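# Roll the office chair into the next room's yellow bay

## Task

Bring the office chair into the adjoining room and leave it standing upright (not toppled, not leaning) inside that room's yellow taped bay, with each of its five wheels fully inside the tape and none touching the tape line. It only counts if the chair stays there by itself after the robot lets go.

## Robot and tools

ROBOT. A two-armed robot on a differential-drive base (two driven wheels plus four passive casters). It cannot strafe. With arms folded it measures 0.73 m long, 0.62 m wide, 1.88 m tall, and its front sits 0.40 m ahead of the central column. Each arm has six revolute joints and a two-finger gripper; a tiltable head carries cameras. Cameras: cam_head_left, cam_head_right, cam_left_wrist, cam_right_wrist, nav_camera (low, 0.333 m ahead, 0.225 m up).

FRAMES. Base frame: origin on the floor under the column, between the drive wheels; x forward, y left, z up, in metres. left_hand and right_hand are reported in this frame: the point where the fingers meet (tips reach 8 mm further), with quat_wxyz mapping (0,0,1) onto the finger direction. Odometry frame is where the base frame was when the scene began; base_odometry is wheel-count only, so slip shows as false travel. Heading runs -3.142 to 3.142, left positive.

execute_actions. Argument "actions": a list holding one action, or empty to just read state and images. An action may contain:
- "base": exactly one key. {"translate_m": d} is a relative straight drive from the current spot, metres, -3 to 3, positive forward. {"rotate_rad": d} is a relative turn in place, radians, -3.2 to 3.2, positive counter-clockwise seen from above.
- "joints": a single dictionary keyed by joint name, each value an absolute target (not an offset). Ranges in rad: head_tilt_rad -0.61 to 1.308 (0 roughly level, positive looks down); left_/right_joint1_rad -2.879 to 2.879; joint2 0 to 3.141; joint3 0 to 3.019; joint4 -1.692 to 1.57; joint5 -1.57 to 1.57 (positive swings hand to robot's right); joint6 -2.094 to 2.094 (positive rolls clockwise viewed from behind the hand). left_gripper_m / right_gripper_m: fingertip gap in metres, 0 (closed) to 0.093.
- "speeds": optional caps for this action only, translate_m 0.05 to 0.8 m/s, rotate_rad 0.1 to 1 rad/s (maxima are the defaults). Arms ignore speeds. A base move whose duration at its cap would exceed about 8.667 s is refused, so use shorter steps when going slow.
Motions in one action begin together. "cameras": list of names, or "all"/omitted for every camera, [] for none. Any bad key, name or out-of-range number rejects the whole call and nothing moves.

wait: {"seconds": 0 to 10}; commands nothing and returns state and images. zoom_image: {"camera", "region": [x0,y0,x1,y1]} in pixels of that camera's latest full image, top-left origin, at most 504 by 504. read_manual: only licence text. finished_scene: {"scene": current scene number}; irreversible, reports success, starts the next task.

ARM GEOMETRY (approximate). With joint1 at -1.57 (left) or 1.57 (right) and joints 5, 6 at 0, the arm lies in a forward-facing vertical plane 0.23 m off the column. With a = j2 - 0.35, b = 1.05 + j2 - j3, c = b - j4: hand ahead = 0.12 + 0.39 sin a + 0.38 cos b + 0.25 cos c; hand height = 1.46 + 0.39 cos a - 0.38 sin b - 0.25 sin c. Example j2,j3,j4 = 0.93, 0.78, 0.14 gives about 0.60 m ahead, 1.21 m up. Real hands sit up to ~5 cm lower and nearer (up to ~12 cm under heavy load). Reach about 1 m from the shoulder; lowest about 0.47 m, so the floor is out of reach. Chair backrest or seat edges are the realistic handholds; gripping needs a target gap smaller than the object.

RESULT LINES. base_status and joint_status: "done" (base: wheels turned the commanded amount, slip or not), "off_target" (stopped short, may still push), "contact_stop" (base wheel stalled; target dropped), "time_out", "not_followed" / "joint command not followed" with a "cause:" line (a self-collision check withheld the arm's targets; back each moved joint off by at least 0.05 rad, or move the other arm away). A gripper whose reported gap stays 0.002 m or more above its target is holding something. turned_by_wheels vs turned_by_imu: a mismatch over ~4% and ≥0.05 rad means a bump or slip, and odometry heading is off by roughly that gap. base_tilt gives forward/right lean in degrees (~1° fixed bias). motor_effort lists left_wheel and right_wheel in percent, positive pushing forward, bracket = peak; on_its_own flags out-of-range rest effort (pushing, load, or a sill under a wheel). wheel_motors_off = 1 means the drive is switched off. Motor temperatures list each arm's joints; MOTOR HOT appears from 85 °C, and at 100 °C the arm drops everything (OVER-TEMPERATURE FAULT, limit_stop_at_motor_heat).

CAUTIONS. After a contact_stop, back up 0.05 m before turning or retrying. Sustained hard pushing (~3 s) cuts the wheel motors for 2 s and the base stops holding. A falling forward tilt of 0.5° or more means the base is riding up; reverse 0.05 m. A blocked arm keeps straining and heats up, worst with joint5 far to a side; relieve it by resending its six reported positions as targets (a held load sags slightly each time). Tiny joint changes (<0.03 rad, <0.08 for joints 2, 3) may not move at all; approach gently in ~0.05 rad steps from your last target. Never let the arms collide or squeeze each other. Avoid tipping the chair, dropping it, slamming into walls or door frames, and leaving the robot propping the chair: release it and step back before ending the scene. The robot holds its last command while you think.

Each tool is called after ">>>" as name(argument=value, ...), one argument or row to a line, values as JSON.

## Session

>>> execute_actions(
  actions=[
    {"joints":{"head_tilt_rad":0.5}},
  ],
)

Scene clock: 0.77 s.
Motor temperatures (°C, as the motors report them): left_arm=[24 23 22 23 24 24] | right_arm=[23 23 23 22 23 21]
base_odometry: x=+0.000 y=+0.000 heading=+0.000 (m, m, rad; odometry frame)
turned_by_wheels: +0.000 (rad since the last result)
turned_by_imu: +0.000 (rad since the last result)
base_tilt: forward=-0.4 right=+0.6 (deg)
base_status: not commanded
joint_positions: head_tilt_rad=+0.518 left_joint1_rad=-1.556 left_joint2_rad=+0.902 left_joint3_rad=+0.431 left_joint4_rad=-0.939 left_joint5_rad=+0.005 left_joint6_rad=+0.093 left_gripper_m=+0.094 right_joint1_rad=+1.565 right_joint2_rad=+0.874 right_joint3_rad=+0.424 right_joint4_rad=-0.981 right_joint5_rad=-0.066 right_joint6_rad=+0.039 right_gripper_m=+0.095
joint_status: all done
wheel_motors_off: 0
motor_effort: left_wheel=+3(3) right_wheel=+2(3) (%)
left_hand: x=+0.1567 y=+0.2268 z=+1.2462 quat_wxyz=(+0.428, -0.035, -0.903, +0.018) (m; base frame)
right_hand: x=+0.1522 y=-0.2155 z=+1.2566 quat_wxyz=(+0.439, -0.035, -0.898, -0.019) (m; base frame)
pictures: cam_head_left, cam_head_right, cam_left_wrist, cam_right_wrist, nav_camera
Images, in order (width x height): cam_head_left 672x504, cam_head_right 672x504, cam_left_wrist 504x504, cam_right_wrist 504x504, nav_camera 672x504.

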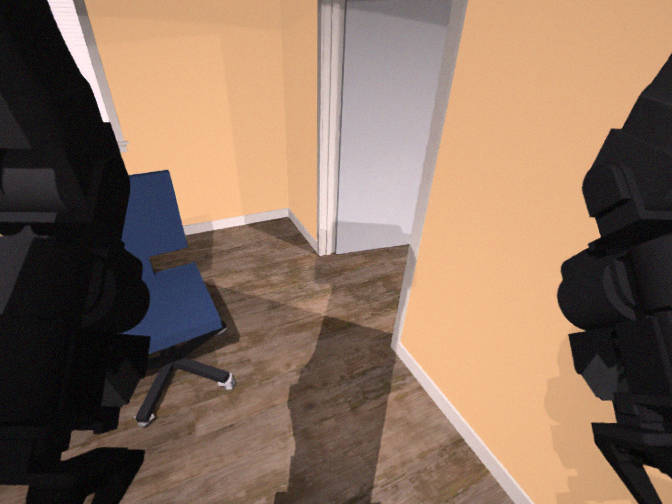

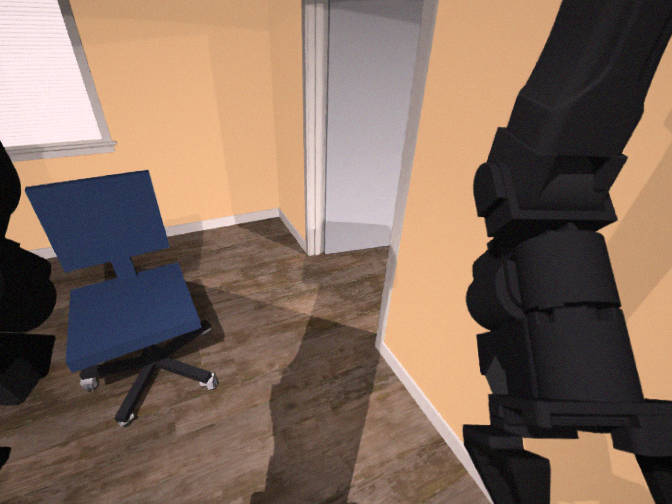

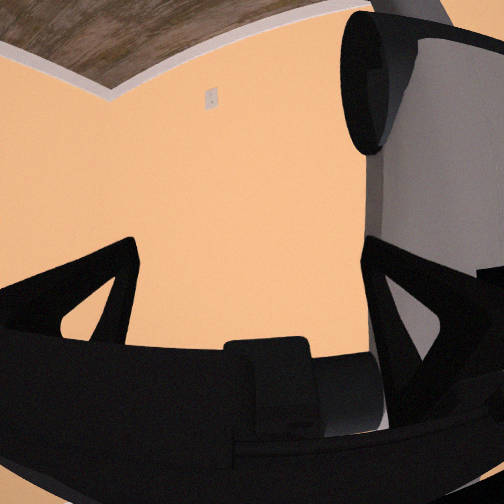

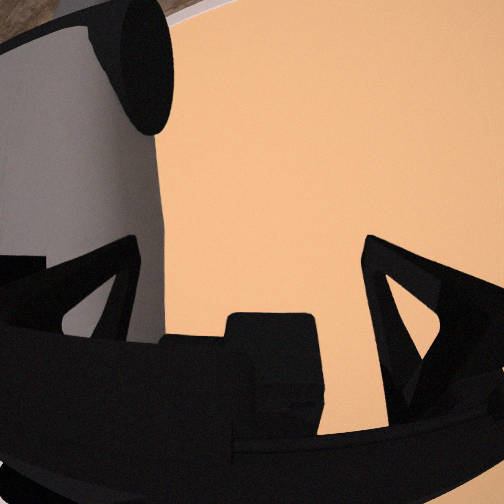

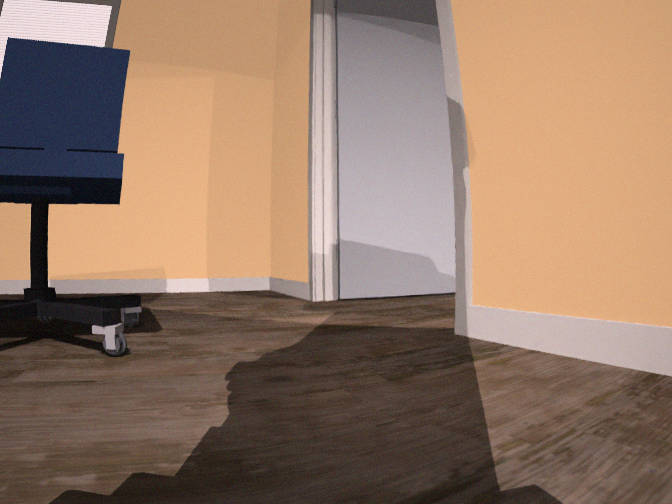

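>>> execute_actions(
  actions=[
    {"base":{"rotate_rad":1.25},"joints":{"left_joint2_rad":2.3,"left_joint3_rad":1.0,"left_joint4_rad":0.5,"right_joint2_rad":2.3,"right_joint3_rad":1.0,"right_joint4_rad":0.5,"head_tilt_rad":0.7}},
  ],
  cameras=["cam_head_left","nav_camera"],
)

Scene clock: 9.33 s.
Motor temperatures (°C, as the motors report them): left_arm=[24 23 22 23 24 24] | right_arm=[23 23 23 22 23 21]
base_odometry: x=+0.000 y=+0.000 heading=+1.249 (m, m, rad; odometry frame)
turned_by_wheels: +1.249 (rad since the last result)
turned_by_imu: +1.249 (rad since the last result)
base_tilt: forward=-0.5 right=+0.6 (deg)
base_status: done
joint_positions: head_tilt_rad=+0.703 left_joint1_rad=-1.556 left_joint2_rad=+2.310 left_joint3_rad=+1.016 left_joint4_rad=+0.488 left_joint5_rad=+0.005 left_joint6_rad=+0.093 left_gripper_m=+0.094 right_joint1_rad=+1.565 right_joint2_rad=+2.297 right_joint3_rad=+1.024 right_joint4_rad=+0.494 right_joint5_rad=-0.066 right_joint6_rad=+0.039 right_gripper_m=+0.095
joint_status: all done
wheel_motors_off: 0
motor_effort: left_wheel=-8(47) right_wheel=+6(40) (%)
left_hand: x=+0.1450 y=+0.2328 z=+0.7986 quat_wxyz=(+0.140, -0.041, -0.989, +0.003) (m; base frame)
right_hand: x=+0.1589 y=-0.2180 z=+0.7963 quat_wxyz=(+0.128, -0.025, -0.991, -0.028) (m; base frame)
pictures: cam_head_left, nav_camera
Images, in order (width x height): cam_head_left 672x504, nav_camera 672x504.

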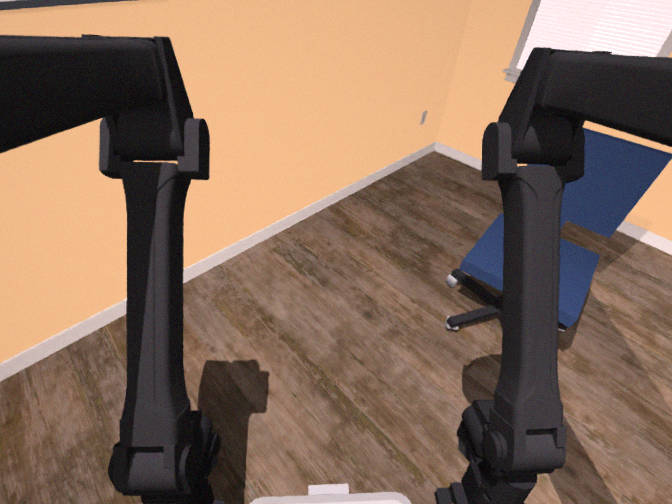

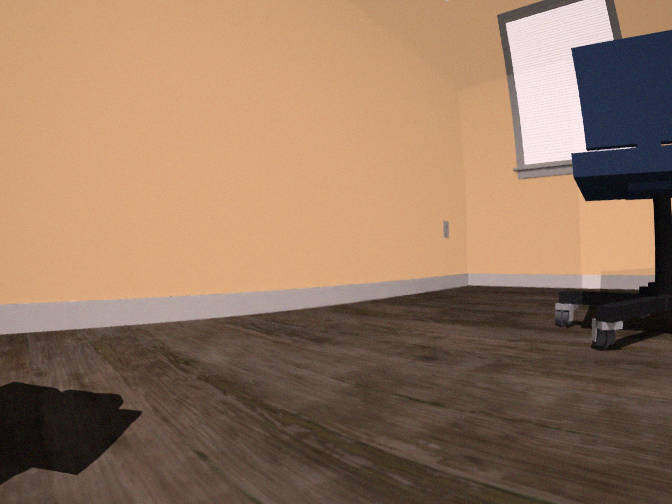

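>>> execute_actions(
  actions=[
    {"base":{"translate_m":1.3}},
  ],
  cameras=[],
)

>>> execute_actions(
  actions=[
    {"base":{"rotate_rad":-0.8},"joints":{"head_tilt_rad":0.95}},
  ],
  cameras=["cam_head_left","cam_head_right","nav_camera"],
)

Scene clock: 15.23 s.
Motor temperatures (°C, as the motors report them): left_arm=[24 23 23 23 24 24] | right_arm=[23 23 24 22 23 21]
base_odometry: x=+0.411 y=+1.233 heading=+1.249 (m, m, rad; odometry frame)
turned_by_wheels: +0.000 (rad since the last result)
turned_by_imu: +0.004 (rad since the last result)
base_tilt: forward=-0.5 right=+0.5 (deg)
base_status: done
joint_positions: head_tilt_rad=+0.703 left_joint1_rad=-1.556 left_joint2_rad=+2.299 left_joint3_rad=+1.016 left_joint4_rad=+0.491 left_joint5_rad=+0.005 left_joint6_rad=+0.093 left_gripper_m=+0.094 right_joint1_rad=+1.565 right_joint2_rad=+2.296 right_joint3_rad=+1.024 right_joint4_rad=+0.495 right_joint5_rad=-0.066 right_joint6_rad=+0.039 right_gripper_m=+0.095
joint_status: not commanded
wheel_motors_off: 0
motor_effort: left_wheel=+1(63) right_wheel=+0(55) (%)
left_hand: x=+0.1524 y=+0.2328 z=+0.7986 quat_wxyz=(+0.134, -0.041, -0.990, +0.003) (m; base frame)
right_hand: x=+0.1598 y=-0.2180 z=+0.7962 quat_wxyz=(+0.127, -0.025, -0.991, -0.028) (m; base frame)
pictures: none
No camera images: the call's "cameras" was empty. Leave "cameras" out to get every camera's image.

Scene clock: 17.60 s.
Motor temperatures (°C, as the motors report them): left_arm=[24 23 23 23 24 24] | right_arm=[23 23 24 22 23 21]
base_odometry: x=+0.411 y=+1.233 heading=+0.450 (m, m, rad; odometry frame)
turned_by_wheels: -0.799 (rad since the last result)
turned_by_imu: -0.800 (rad since the last result)
base_tilt: forward=-0.5 right=+0.6 (deg)
base_status: done
joint_positions: head_tilt_rad=+0.950 left_joint1_rad=-1.556 left_joint2_rad=+2.299 left_joint3_rad=+1.016 left_joint4_rad=+0.491 left_joint5_rad=+0.005 left_joint6_rad=+0.093 left_gripper_m=+0.094 right_joint1_rad=+1.565 right_joint2_rad=+2.296 right_joint3_rad=+1.024 right_joint4_rad=+0.495 right_joint5_rad=-0.066 right_joint6_rad=+0.039 right_gripper_m=+0.095
joint_status: all done
wheel_motors_off: 0
motor_effort: left_wheel=+7(42) right_wheel=-6(50) (%)
left_hand: x=+0.1526 y=+0.2328 z=+0.7987 quat_wxyz=(+0.134, -0.041, -0.990, +0.003) (m; base frame)
right_hand: x=+0.1598 y=-0.2180 z=+0.7962 quat_wxyz=(+0.127, -0.025, -0.991, -0.028) (m; base frame)
pictures: cam_head_left, cam_head_right, nav_camera
Images, in order (width x height): cam_head_left 672x504, cam_head_right 672x504, nav_camera 672x504.

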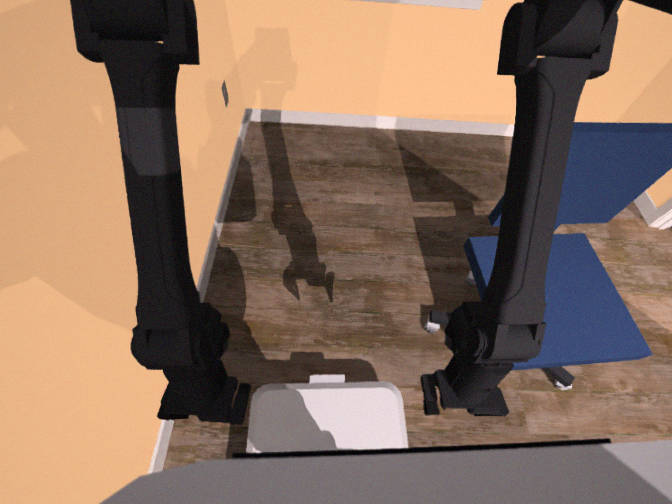

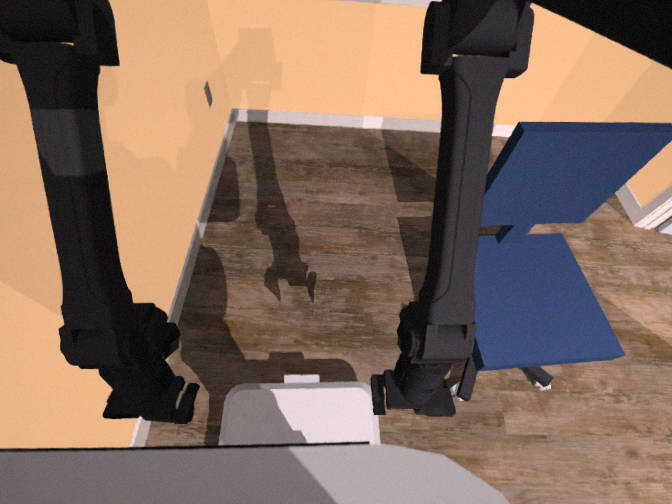

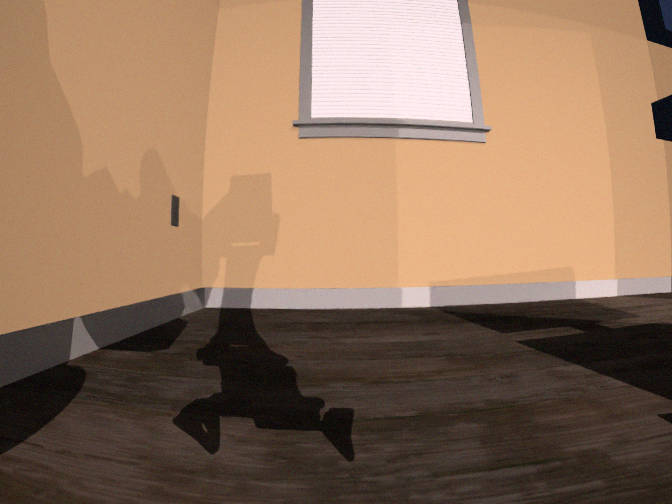

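>>> execute_actions(
  actions=[
    {"base":{"translate_m":0.68},"joints":{"left_joint2_rad":1.25,"left_joint3_rad":1.4,"left_joint4_rad":-0.62,"left_joint6_rad":0}},
  ],
  cameras=[],
)

>>> execute_actions(
  actions=[
    {"base":{"rotate_rad":-1.62}},
  ],
)

Scene clock: 25.53 s.
Motor temperatures (°C, as the motors report them): left_arm=[24 23 23 23 24 24] | right_arm=[23 23 24 22 23 21]
base_odometry: x=+1.024 y=+1.529 heading=+0.450 (m, m, rad; odometry frame)
turned_by_wheels: +0.000 (rad since the last result)
turned_by_imu: +0.001 (rad since the last result)
base_tilt: forward=-0.4 right=+0.6 (deg)
base_status: done
joint_positions: head_tilt_rad=+0.951 left_joint1_rad=-1.556 left_joint2_rad=+1.243 left_joint3_rad=+1.398 left_joint4_rad=-0.609 left_joint5_rad=+0.005 left_joint6_rad=+0.006 left_gripper_m=+0.094 right_joint1_rad=+1.565 right_joint2_rad=+2.294 right_joint3_rad=+1.024 right_joint4_rad=+0.496 right_joint5_rad=-0.066 right_joint6_rad=+0.039 right_gripper_m=+0.095
joint_status: all done
wheel_motors_off: 0
motor_effort: left_wheel=+1(69) right_wheel=+0(50) (%)
left_hand: x=+0.6812 y=+0.2322 z=+1.1536 quat_wxyz=(-0.035, +0.001, -0.999, -0.004) (m; base frame)
right_hand: x=+0.1616 y=-0.2180 z=+0.7962 quat_wxyz=(+0.125, -0.025, -0.991, -0.028) (m; base frame)
pictures: none
No camera images: the call's "cameras" was empty. Leave "cameras" out to get every camera's image.

Scene clock: 28.73 s.
Motor temperatures (°C, as the motors report them): left_arm=[24 24 23 23 24 24] | right_arm=[23 23 25 22 23 21]
base_odometry: x=+1.024 y=+1.529 heading=-1.168 (m, m, rad; odometry frame)
turned_by_wheels: -1.619 (rad since the last result)
turned_by_imu: -1.621 (rad since the last result)
base_tilt: forward=-0.5 right=+0.5 (deg)
base_status: done
joint_positions: head_tilt_rad=+0.951 left_joint1_rad=-1.556 left_joint2_rad=+1.243 left_joint3_rad=+1.398 left_joint4_rad=-0.609 left_joint5_rad=+0.005 left_joint6_rad=+0.006 left_gripper_m=+0.094 right_joint1_rad=+1.565 right_joint2_rad=+2.294 right_joint3_rad=+1.024 right_joint4_rad=+0.496 right_joint5_rad=-0.066 right_joint6_rad=+0.039 right_gripper_m=+0.095
joint_status: not commanded
wheel_motors_off: 0
motor_effort: left_wheel=+7(52) right_wheel=-5(51) (%)
left_hand: x=+0.6812 y=+0.2322 z=+1.1536 quat_wxyz=(-0.035, +0.001, -0.999, -0.004) (m; base frame)
right_hand: x=+0.1616 y=-0.2180 z=+0.7962 quat_wxyz=(+0.125, -0.025, -0.991, -0.028) (m; base frame)
pictures: cam_head_left, cam_head_right, cam_left_wrist, cam_right_wrist, nav_camera
Images, in order (width x height): cam_head_left 672x504, cam_head_right 672x504, cam_left_wrist 504x504, cam_right_wrist 504x504, nav_camera 672x504.

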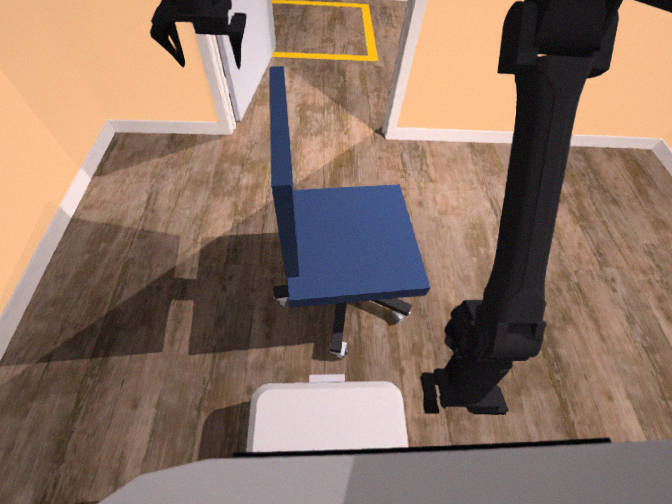

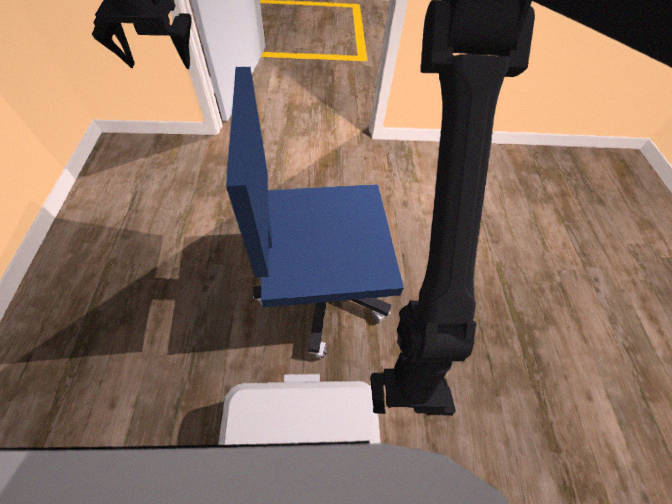

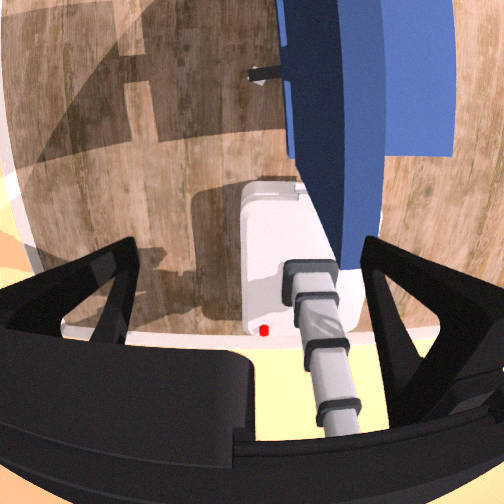

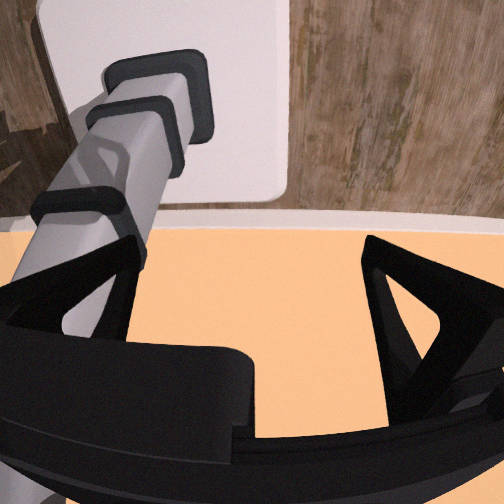

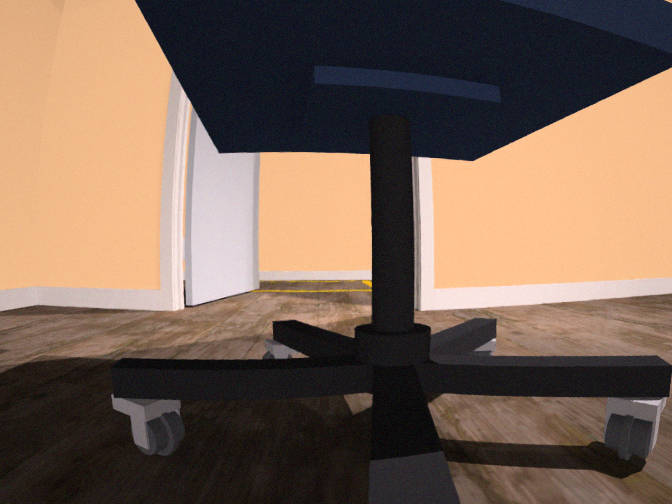

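>>> execute_actions(
  actions=[
    {"base":{"rotate_rad":-0.16},"joints":{"left_joint2_rad":1.5,"left_joint3_rad":1.52,"left_joint4_rad":-0.5,"left_joint6_rad":-0.16}},
  ],
  cameras=["cam_head_left","cam_left_wrist"],
)

Scene clock: 32.60 s.
Motor temperatures (°C, as the motors report them): left_arm=[24 24 23 23 24 24] | right_arm=[23 23 25 22 23 21]
base_odometry: x=+1.024 y=+1.529 heading=-1.327 (m, m, rad; odometry frame)
turned_by_wheels: -0.158 (rad since the last result)
turned_by_imu: -0.160 (rad since the last result)
base_tilt: forward=-0.5 right=+0.6 (deg)
base_status: done
joint_positions: head_tilt_rad=+0.951 left_joint1_rad=-1.556 left_joint2_rad=+1.514 left_joint3_rad=+1.503 left_joint4_rad=-0.501 left_joint5_rad=+0.006 left_joint6_rad=-0.154 left_gripper_m=+0.094 right_joint1_rad=+1.565 right_joint2_rad=+2.294 right_joint3_rad=+1.024 right_joint4_rad=+0.496 right_joint5_rad=-0.066 right_joint6_rad=+0.039 right_gripper_m=+0.095
joint_status: all done
wheel_motors_off: 0
motor_effort: left_wheel=+4(29) right_wheel=-6(28) (%)
left_hand: x=+0.6685 y=+0.2331 z=+1.0287 quat_wxyz=(-0.007, +0.080, -0.997, -0.003) (m; base frame)
right_hand: x=+0.1616 y=-0.2180 z=+0.7962 quat_wxyz=(+0.125, -0.025, -0.991, -0.028) (m; base frame)
pictures: cam_head_left, cam_left_wrist
Images, in order (width x height): cam_head_left 672x504, cam_left_wrist 504x504.

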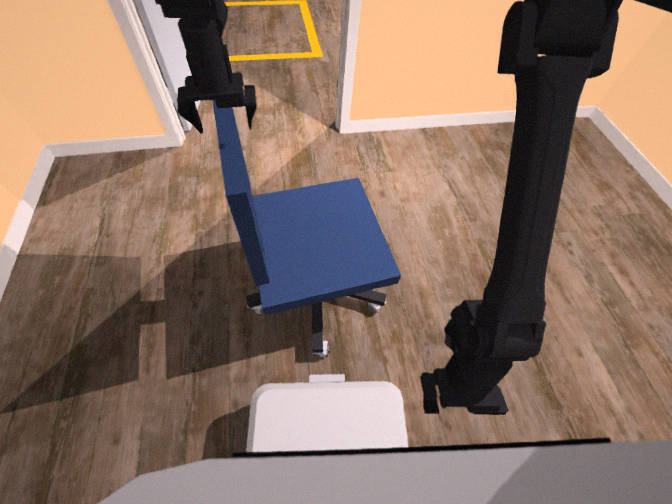

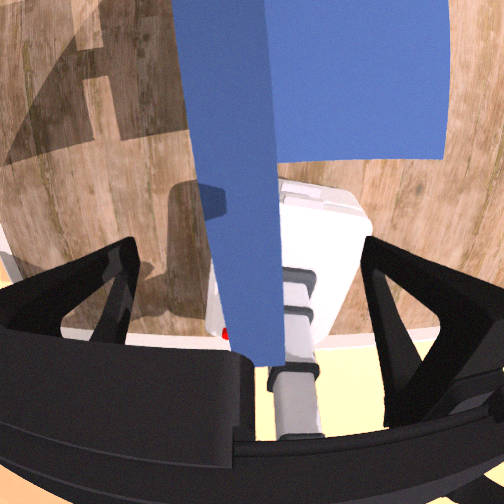

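>>> execute_actions(
  actions=[
    {"joints":{"left_joint2_rad":1.7,"left_joint3_rad":1.64,"left_joint4_rad":-0.42,"left_joint6_rad":-0.23}},
  ],
  cameras=["cam_left_wrist"],
)

>>> execute_actions(
  actions=[
    {"joints":{"left_gripper_m":0.01}},
  ],
  cameras=["cam_left_wrist"],
)

>>> execute_actions(
  actions=[
    {"base":{"rotate_rad":0.2},"speeds":{"rotate_rad":0.2}},
  ],
  cameras=["cam_head_left","nav_camera"],
)

Scene clock: 35.73 s.
Motor temperatures (°C, as the motors report them): left_arm=[24 24 23 23 24 24] | right_arm=[23 23 25 22 23 21]
base_odometry: x=+1.024 y=+1.529 heading=-1.327 (m, m, rad; odometry frame)
turned_by_wheels: +0.000 (rad since the last result)
turned_by_imu: -0.001 (rad since the last result)
base_tilt: forward=-0.5 right=+0.6 (deg)
base_status: not commanded
joint_positions: head_tilt_rad=+0.951 left_joint1_rad=-1.556 left_joint2_rad=+1.711 left_joint3_rad=+1.625 left_joint4_rad=-0.421 left_joint5_rad=+0.006 left_joint6_rad=-0.223 left_gripper_m=+0.094 right_joint1_rad=+1.565 right_joint2_rad=+2.294 right_joint3_rad=+1.024 right_joint4_rad=+0.496 right_joint5_rad=-0.066 right_joint6_rad=+0.039 right_gripper_m=+0.095
joint_status: all done
wheel_motors_off: 0
motor_effort: left_wheel=+9(9) right_wheel=-8(8) (%)
left_hand: x=+0.6664 y=+0.2342 z=+0.9430 quat_wxyz=(-0.009, +0.115, -0.993, -0.002) (m; base frame)
right_hand: x=+0.1616 y=-0.2180 z=+0.7962 quat_wxyz=(+0.125, -0.025, -0.991, -0.028) (m; base frame)
pictures: cam_left_wrist
Images, in order (width x height): cam_left_wrist 504x504.

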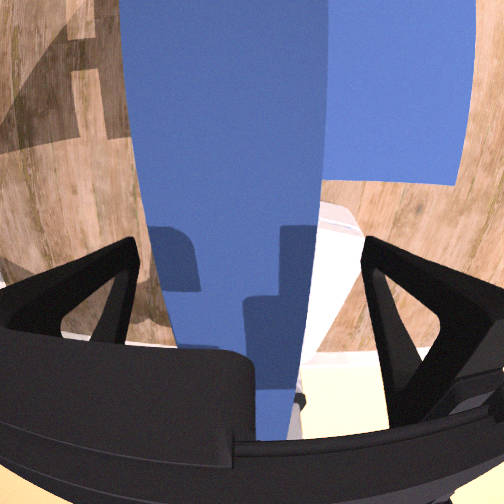

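Scene clock: 36.43 s.
Motor temperatures (°C, as the motors report them): left_arm=[24 25 23 23 24 24] | right_arm=[23 23 25 22 23 21]
base_odometry: x=+1.024 y=+1.529 heading=-1.327 (m, m, rad; odometry frame)
turned_by_wheels: +0.000 (rad since the last result)
turned_by_imu: +0.000 (rad since the last result)
base_tilt: forward=-0.4 right=+0.6 (deg)
base_status: not commanded
joint_positions: head_tilt_rad=+0.951 left_joint1_rad=-1.554 left_joint2_rad=+1.712 left_joint3_rad=+1.625 left_joint4_rad=-0.421 left_joint5_rad=-0.001 left_joint6_rad=-0.231 left_gripper_m=+0.039 right_joint1_rad=+1.565 right_joint2_rad=+2.294 right_joint3_rad=+1.024 right_joint4_rad=+0.496 right_joint5_rad=-0.066 right_joint6_rad=+0.039 right_gripper_m=+0.095
joint_status: left_gripper_m off_target (ended at +0.039, target +0.010)
wheel_motors_off: 0
motor_effort: left_wheel=+12(11) right_wheel=-10(10) (%)
left_hand: x=+0.6661 y=+0.2373 z=+0.9428 quat_wxyz=(-0.009, +0.119, -0.993, -0.007) (m; base frame)
right_hand: x=+0.1616 y=-0.2180 z=+0.7962 quat_wxyz=(+0.125, -0.025, -0.991, -0.028) (m; base frame)
pictures: cam_left_wrist
Images, in order (width x height): cam_left_wrist 504x504.

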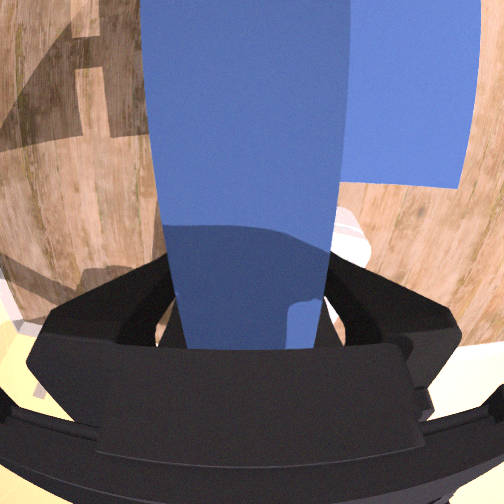

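Scene clock: 38.23 s.
Motor temperatures (°C, as the motors report them): left_arm=[24 25 23 23 24 24] | right_arm=[23 23 25 22 23 21]
base_odometry: x=+1.024 y=+1.529 heading=-1.128 (m, m, rad; odometry frame)
turned_by_wheels: +0.199 (rad since the last result)
turned_by_imu: +0.198 (rad since the last result)
base_tilt: forward=-0.5 right=+0.5 (deg)
base_status: done
joint_positions: head_tilt_rad=+0.951 left_joint1_rad=-1.571 left_joint2_rad=+1.714 left_joint3_rad=+1.631 left_joint4_rad=-0.417 left_joint5_rad=-0.001 left_joint6_rad=-0.132 left_gripper_m=+0.039 right_joint1_rad=+1.565 right_joint2_rad=+2.294 right_joint3_rad=+1.024 right_joint4_rad=+0.496 right_joint5_rad=-0.066 right_joint6_rad=+0.039 right_gripper_m=+0.095
joint_status: not commanded
wheel_motors_off: 0
motor_effort: left_wheel=-5(31) right_wheel=+6(30) (%)
left_hand: x=+0.6694 y=+0.2246 z=+0.9423 quat_wxyz=(-0.012, +0.066, -0.998, +0.000) (m; base frame)
right_hand: x=+0.1616 y=-0.2180 z=+0.7962 quat_wxyz=(+0.125, -0.025, -0.991, -0.028) (m; base frame)
pictures: cam_head_left, nav_camera
Images, in order (width x height): cam_head_left 672x504, nav_camera 672x504.

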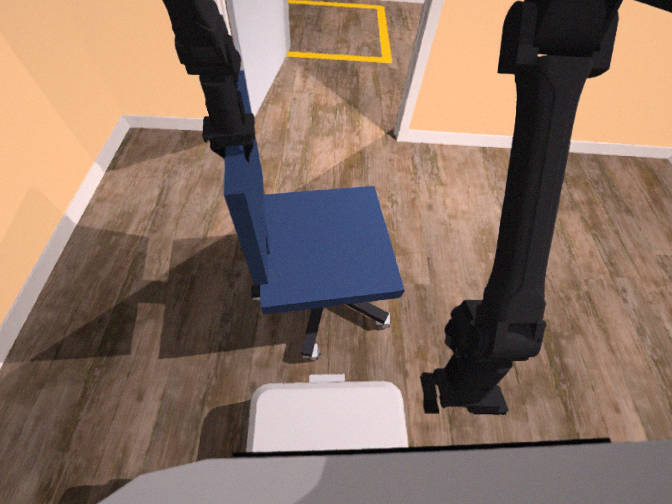

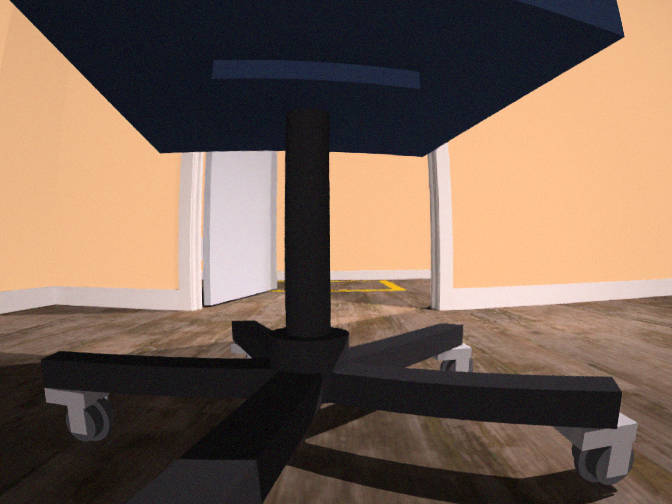

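>>> execute_actions(
  actions=[
    {"base":{"translate_m":0.9},"speeds":{"translate_m":0.3},"joints":{"left_joint6_rad":-0.13}},
  ],
  cameras=["cam_head_left","nav_camera"],
)

Scene clock: 43.77 s.
Motor temperatures (°C, as the motors report them): left_arm=[24 25 24 23 24 25] | right_arm=[23 23 25 22 23 21]
base_odometry: x=+1.409 y=+0.716 heading=-1.130 (m, m, rad; odometry frame)
turned_by_wheels: -0.002 (rad since the last result)
turned_by_imu: -0.001 (rad since the last result)
base_tilt: forward=-0.4 right=+0.6 (deg)
base_status: done
joint_positions: head_tilt_rad=+0.952 left_joint1_rad=-1.564 left_joint2_rad=+1.709 left_joint3_rad=+1.617 left_joint4_rad=-0.436 left_joint5_rad=-0.003 left_joint6_rad=-0.085 left_gripper_m=+0.039 right_joint1_rad=+1.565 right_joint2_rad=+2.296 right_joint3_rad=+1.024 right_joint4_rad=+0.496 right_joint5_rad=-0.066 right_joint6_rad=+0.039 right_gripper_m=+0.095
joint_status: left_joint6_rad time_out (moved +0.047 of +0.002)
wheel_motors_off: 0
on_its_own: left_joint6_rad reads -0.085 and still pushes toward -0.130 since a time_out
motor_effort: left_wheel=-1(53) right_wheel=+1(61) (%)
left_hand: x=+0.6589 y=+0.2303 z=+0.9427 quat_wxyz=(+0.002, +0.044, -0.999, -0.005) (m; base frame)
right_hand: x=+0.1601 y=-0.2180 z=+0.7963 quat_wxyz=(+0.126, -0.025, -0.991, -0.028) (m; base frame)
pictures: cam_head_left, nav_camera
Images, in order (width x height): cam_head_left 672x504, nav_camera 672x504.

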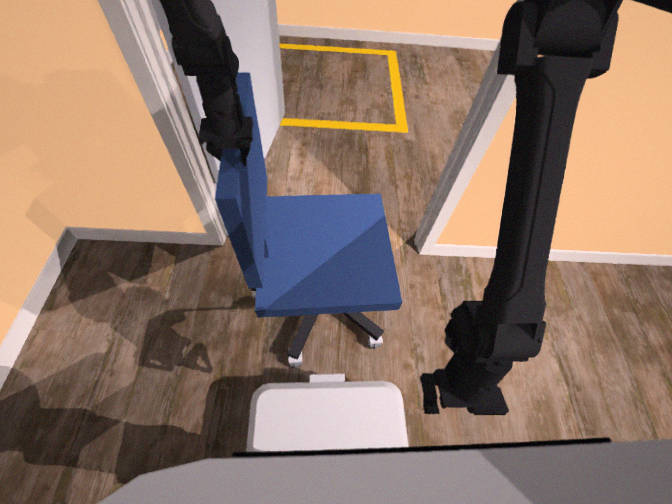

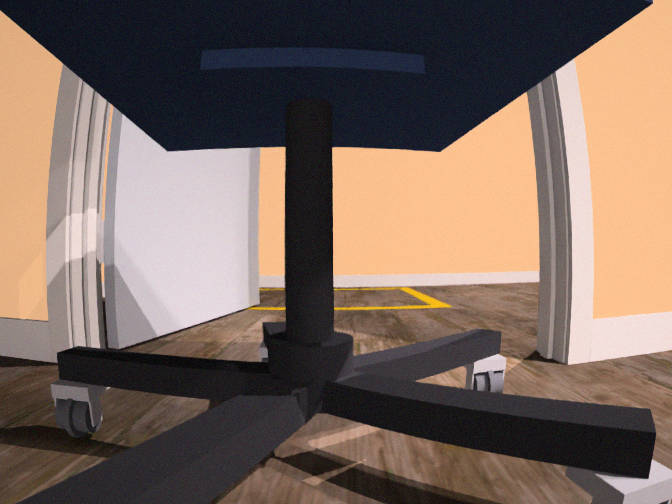

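>>> execute_actions(
  actions=[
    {"base":{"rotate_rad":-0.09},"speeds":{"rotate_rad":0.2}},
  ],
  cameras=[],
)

>>> execute_actions(
  actions=[
    {"base":{"translate_m":0.7},"speeds":{"translate_m":0.3}},
  ],
  cameras=["cam_head_left","nav_camera"],
)

Scene clock: 47.20 s.
Motor temperatures (°C, as the motors report them): left_arm=[24 25 24 23 24 25] | right_arm=[23 23 25 22 23 21]
base_odometry: x=+1.409 y=+0.716 heading=-1.217 (m, m, rad; odometry frame)
turned_by_wheels: -0.087 (rad since the last result)
turned_by_imu: -0.088 (rad since the last result)
base_tilt: forward=-0.5 right=+0.6 (deg)
base_status: done
joint_positions: head_tilt_rad=+0.952 left_joint1_rad=-1.520 left_joint2_rad=+1.709 left_joint3_rad=+1.612 left_joint4_rad=-0.429 left_joint5_rad=+0.008 left_joint6_rad=-0.146 left_gripper_m=+0.039 right_joint1_rad=+1.565 right_joint2_rad=+2.296 right_joint3_rad=+1.024 right_joint4_rad=+0.496 right_joint5_rad=-0.066 right_joint6_rad=+0.039 right_gripper_m=+0.095
joint_status: not commanded
wheel_motors_off: 0
on_its_own: left_joint6_rad moved -0.061 to your old target -0.130
motor_effort: left_wheel=+1(46) right_wheel=+0(48) (%)
left_hand: x=+0.6573 y=+0.2606 z=+0.9428 quat_wxyz=(+0.000, +0.086, -0.996, -0.018) (m; base frame)
right_hand: x=+0.1601 y=-0.2180 z=+0.7963 quat_wxyz=(+0.126, -0.025, -0.991, -0.028) (m; base frame)
pictures: none
No camera images: the call's "cameras" was empty. Leave "cameras" out to get every camera's image.

Scene clock: 50.67 s.
Motor temperatures (°C, as the motors report them): left_arm=[24 26 24 23 24 25] | right_arm=[23 23 25 22 23 21]
base_odometry: x=+1.651 y=+0.059 heading=-1.219 (m, m, rad; odometry frame)
turned_by_wheels: -0.001 (rad since the last result)
turned_by_imu: +0.000 (rad since the last result)
base_tilt: forward=-0.5 right=+0.6 (deg)
base_status: done
joint_positions: head_tilt_rad=+0.952 left_joint1_rad=-1.598 left_joint2_rad=+1.710 left_joint3_rad=+1.615 left_joint4_rad=-0.442 left_joint5_rad=-0.018 left_joint6_rad=-0.081 left_gripper_m=+0.039 right_joint1_rad=+1.565 right_joint2_rad=+2.297 right_joint3_rad=+1.024 right_joint4_rad=+0.496 right_joint5_rad=-0.066 right_joint6_rad=+0.039 right_gripper_m=+0.095
joint_status: not commanded
wheel_motors_off: 0
on_its_own: left_joint6_rad reads -0.081 and still pushes toward -0.130 since a time_out
motor_effort: left_wheel=-2(46) right_wheel=+1(48) (%)
left_hand: x=+0.6557 y=+0.2080 z=+0.9421 quat_wxyz=(+0.007, +0.033, -0.999, +0.002) (m; base frame)
right_hand: x=+0.1596 y=-0.2180 z=+0.7962 quat_wxyz=(+0.127, -0.025, -0.991, -0.028) (m; base frame)
pictures: cam_head_left, nav_camera
Images, in order (width x height): cam_head_left 672x504, nav_camera 672x504.

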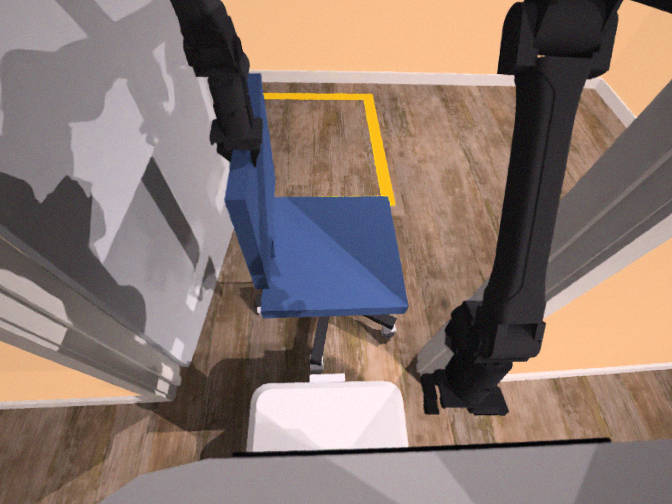

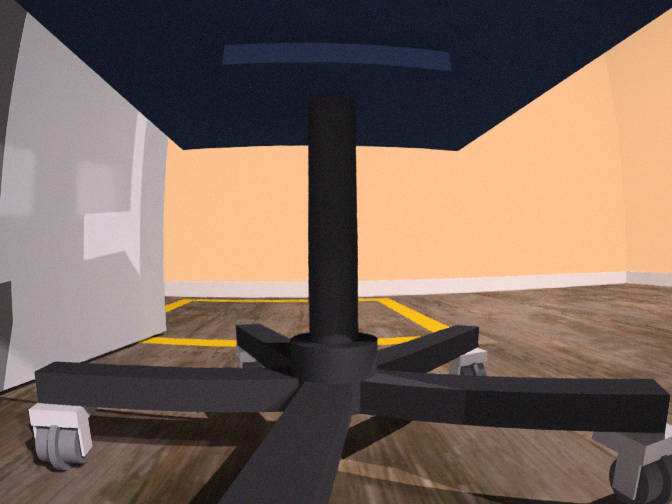

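>>> execute_actions(
  actions=[
    {"base":{"rotate_rad":0.08},"speeds":{"rotate_rad":0.2}},
  ],
  cameras=[],
)

>>> execute_actions(
  actions=[
    {"base":{"translate_m":0.98},"speeds":{"translate_m":0.3}},
  ],
)

Scene clock: 54.17 s.
Motor temperatures (°C, as the motors report them): left_arm=[24 26 24 23 24 25] | right_arm=[23 23 26 22 23 21]
base_odometry: x=+1.651 y=+0.058 heading=-1.141 (m, m, rad; odometry frame)
turned_by_wheels: +0.077 (rad since the last result)
turned_by_imu: +0.076 (rad since the last result)
base_tilt: forward=-0.5 right=+0.6 (deg)
base_status: done
joint_positions: head_tilt_rad=+0.952 left_joint1_rad=-1.576 left_joint2_rad=+1.713 left_joint3_rad=+1.619 left_joint4_rad=-0.437 left_joint5_rad=+0.003 left_joint6_rad=-0.051 left_gripper_m=+0.039 right_joint1_rad=+1.565 right_joint2_rad=+2.297 right_joint3_rad=+1.024 right_joint4_rad=+0.496 right_joint5_rad=-0.066 right_joint6_rad=+0.039 right_gripper_m=+0.095
joint_status: not commanded
wheel_motors_off: 0
on_its_own: left_joint6_rad reads -0.051 and still pushes toward -0.130 since a time_out
motor_effort: left_wheel=+0(61) right_wheel=+1(40) (%)
left_hand: x=+0.6582 y=+0.2201 z=+0.9412 quat_wxyz=(+0.004, +0.024, -1.000, +0.004) (m; base frame)
right_hand: x=+0.1596 y=-0.2180 z=+0.7962 quat_wxyz=(+0.127, -0.025, -0.991, -0.028) (m; base frame)
pictures: none
No camera images: the call's "cameras" was empty. Leave "cameras" out to get every camera's image.

Scene clock: 58.57 s.
Motor temperatures (°C, as the motors report them): left_arm=[24 26 24 23 24 26] | right_arm=[23 23 26 22 23 21]
base_odometry: x=+2.059 y=-0.832 heading=-1.141 (m, m, rad; odometry frame)
turned_by_wheels: +0.000 (rad since the last result)
turned_by_imu: +0.002 (rad since the last result)
base_tilt: forward=-0.5 right=+0.5 (deg)
base_status: done
joint_positions: head_tilt_rad=+0.952 left_joint1_rad=-1.568 left_joint2_rad=+1.713 left_joint3_rad=+1.622 left_joint4_rad=-0.432 left_joint5_rad=-0.003 left_joint6_rad=-0.077 left_gripper_m=+0.039 right_joint1_rad=+1.565 right_joint2_rad=+2.297 right_joint3_rad=+1.023 right_joint4_rad=+0.496 right_joint5_rad=-0.066 right_joint6_rad=+0.039 right_gripper_m=+0.095
joint_status: not commanded
wheel_motors_off: 0
on_its_own: left_joint6_rad reads -0.077 and still pushes toward -0.130 since a time_out
motor_effort: left_wheel=+0(66) right_wheel=+0(28) (%)
left_hand: x=+0.6607 y=+0.2270 z=+0.9415 quat_wxyz=(+0.000, +0.039, -0.999, -0.003) (m; base frame)
right_hand: x=+0.1592 y=-0.2180 z=+0.7965 quat_wxyz=(+0.127, -0.025, -0.991, -0.028) (m; base frame)
pictures: cam_head_left, cam_head_right, cam_left_wrist, cam_right_wrist, nav_camera
Images, in order (width x height): cam_head_left 672x504, cam_head_right 672x504, cam_left_wrist 504x504, cam_right_wrist 504x504, nav_camera 672x504.

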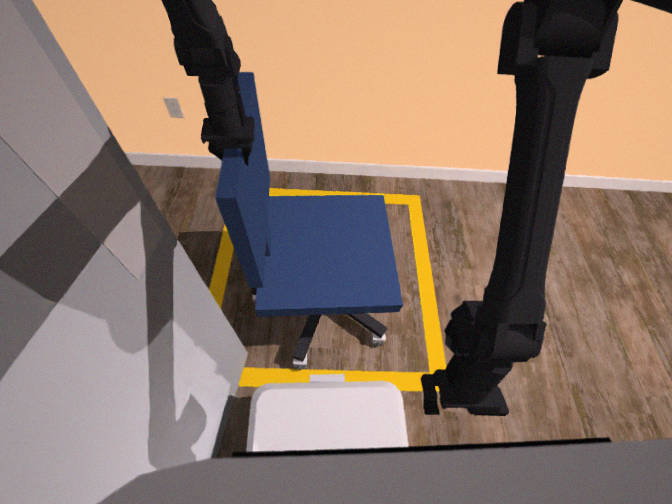

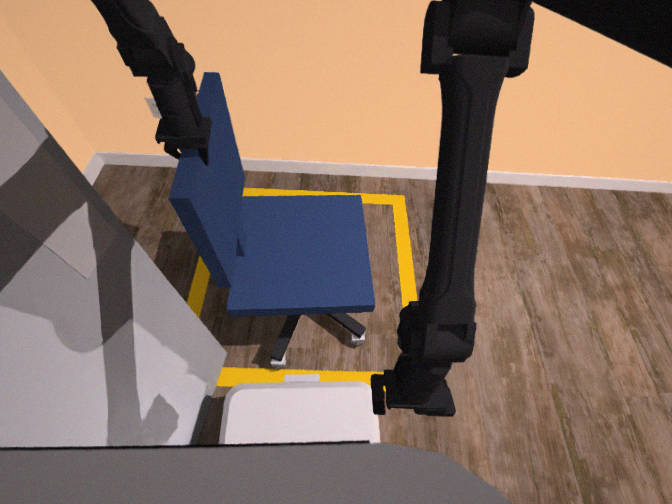

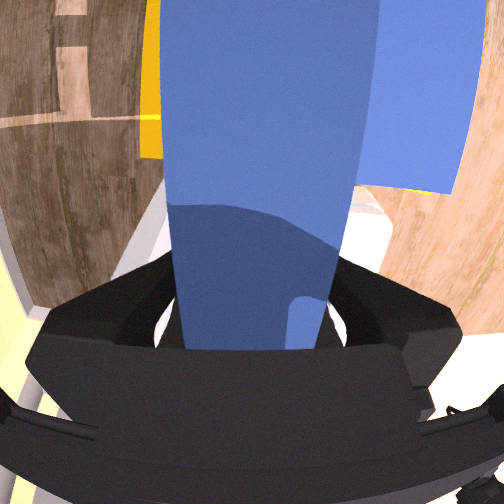

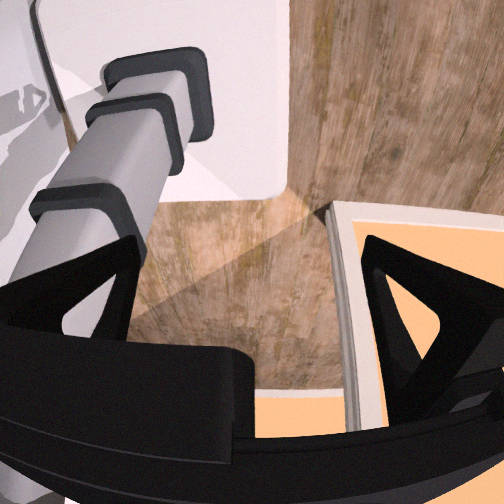

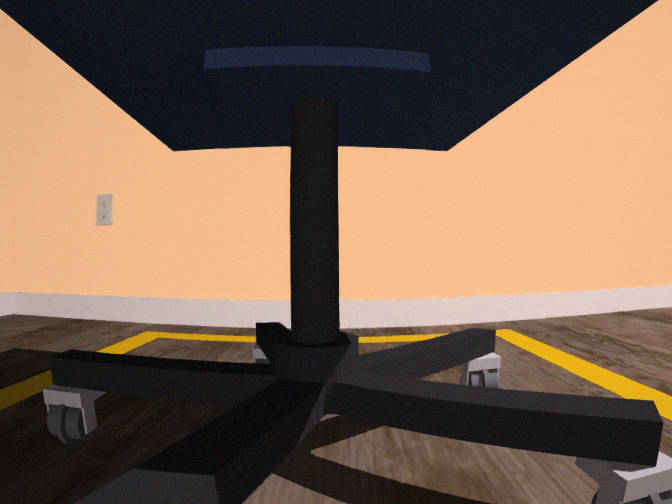

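>>> execute_actions(
  actions=[
    {"base":{"translate_m":0.13},"speeds":{"translate_m":0.2}},
  ],
  cameras=[],
)

>>> execute_actions(
  actions=[
    {"joints":{"left_gripper_m":0.093}},
  ],
  cameras=[],
)

>>> execute_actions(
  actions=[
    {"base":{"translate_m":-0.2},"joints":{"left_joint2_rad":1.45,"left_joint3_rad":1.52}},
  ],
  cameras=["cam_head_left","nav_camera"],
)

Scene clock: 63.03 s.
Motor temperatures (°C, as the motors report them): left_arm=[24 26 24 23 24 26] | right_arm=[23 23 26 22 23 21]
base_odometry: x=+2.114 y=-0.951 heading=-1.141 (m, m, rad; odometry frame)
turned_by_wheels: +0.000 (rad since the last result)
turned_by_imu: -0.001 (rad since the last result)
base_tilt: forward=-0.5 right=+0.6 (deg)
base_status: done
joint_positions: head_tilt_rad=+0.952 left_joint1_rad=-1.569 left_joint2_rad=+1.710 left_joint3_rad=+1.612 left_joint4_rad=-0.439 left_joint5_rad=-0.001 left_joint6_rad=-0.061 left_gripper_m=+0.040 right_joint1_rad=+1.565 right_joint2_rad=+2.297 right_joint3_rad=+1.023 right_joint4_rad=+0.496 right_joint5_rad=-0.066 right_joint6_rad=+0.039 right_gripper_m=+0.095
joint_status: not commanded
wheel_motors_off: 0
on_its_own: left_joint6_rad reads -0.061 and still pushes toward -0.130 since a time_out
motor_effort: left_wheel=+0(35) right_wheel=+0(30) (%)
left_hand: x=+0.6551 y=+0.2261 z=+0.9417 quat_wxyz=(+0.006, +0.031, -1.000, -0.001) (m; base frame)
right_hand: x=+0.1590 y=-0.2180 z=+0.7966 quat_wxyz=(+0.127, -0.025, -0.991, -0.028) (m; base frame)
pictures: none
No camera images: the call's "cameras" was empty. Leave "cameras" out to get every camera's image.

Scene clock: 63.90 s.
Motor temperatures (°C, as the motors report them): left_arm=[24 26 24 23 24 25] | right_arm=[23 23 26 22 23 21]
base_odometry: x=+2.114 y=-0.951 heading=-1.141 (m, m, rad; odometry frame)
turned_by_wheels: +0.000 (rad since the last result)
turned_by_imu: +0.000 (rad since the last result)
base_tilt: forward=-0.5 right=+0.6 (deg)
base_status: not commanded
joint_positions: head_tilt_rad=+0.952 left_joint1_rad=-1.567 left_joint2_rad=+1.709 left_joint3_rad=+1.616 left_joint4_rad=-0.433 left_joint5_rad=+0.004 left_joint6_rad=-0.122 left_gripper_m=+0.093 right_joint1_rad=+1.565 right_joint2_rad=+2.297 right_joint3_rad=+1.023 right_joint4_rad=+0.496 right_joint5_rad=-0.066 right_joint6_rad=+0.039 right_gripper_m=+0.095
joint_status: all done
wheel_motors_off: 0
motor_effort: left_wheel=+1(1) right_wheel=-1(0) (%)
left_hand: x=+0.6593 y=+0.2267 z=+0.9425 quat_wxyz=(+0.001, +0.062, -0.998, +0.000) (m; base frame)
right_hand: x=+0.1590 y=-0.2180 z=+0.7966 quat_wxyz=(+0.127, -0.025, -0.991, -0.028) (m; base frame)
pictures: none
No camera images: the call's "cameras" was empty. Leave "cameras" out to get every camera's image.

Scene clock: 65.77 s.
Motor temperatures (°C, as the motors report them): left_arm=[24 26 24 23 24 25] | right_arm=[23 23 26 22 23 21]
base_odometry: x=+2.030 y=-0.769 heading=-1.140 (m, m, rad; odometry frame)
turned_by_wheels: +0.001 (rad since the last result)
turned_by_imu: +0.000 (rad since the last result)
base_tilt: forward=-0.5 right=+0.6 (deg)
base_status: done
joint_positions: head_tilt_rad=+0.952 left_joint1_rad=-1.567 left_joint2_rad=+1.442 left_joint3_rad=+1.510 left_joint4_rad=-0.425 left_joint5_rad=+0.004 left_joint6_rad=-0.123 left_gripper_m=+0.093 right_joint1_rad=+1.565 right_joint2_rad=+2.298 right_joint3_rad=+1.022 right_joint4_rad=+0.496 right_joint5_rad=-0.066 right_joint6_rad=+0.039 right_gripper_m=+0.095
joint_status: all done
wheel_motors_off: 0
motor_effort: left_wheel=+1(43) right_wheel=-2(32) (%)
left_hand: x=+0.7199 y=+0.2264 z=+1.0726 quat_wxyz=(-0.083, +0.062, -0.995, +0.005) (m; base frame)
right_hand: x=+0.1579 y=-0.2180 z=+0.7968 quat_wxyz=(+0.128, -0.025, -0.991, -0.028) (m; base frame)
pictures: cam_head_left, nav_camera
Images, in order (width x height): cam_head_left 672x504, nav_camera 672x504.

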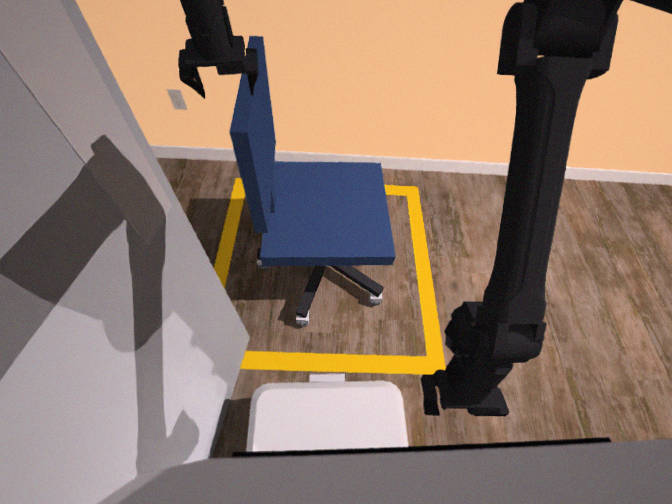

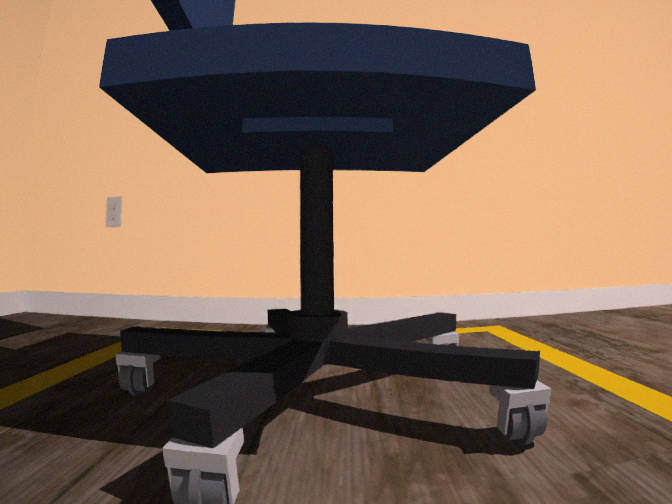

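>>> finished_scene(
  scene=1,
)

The scene is finished: the task was done.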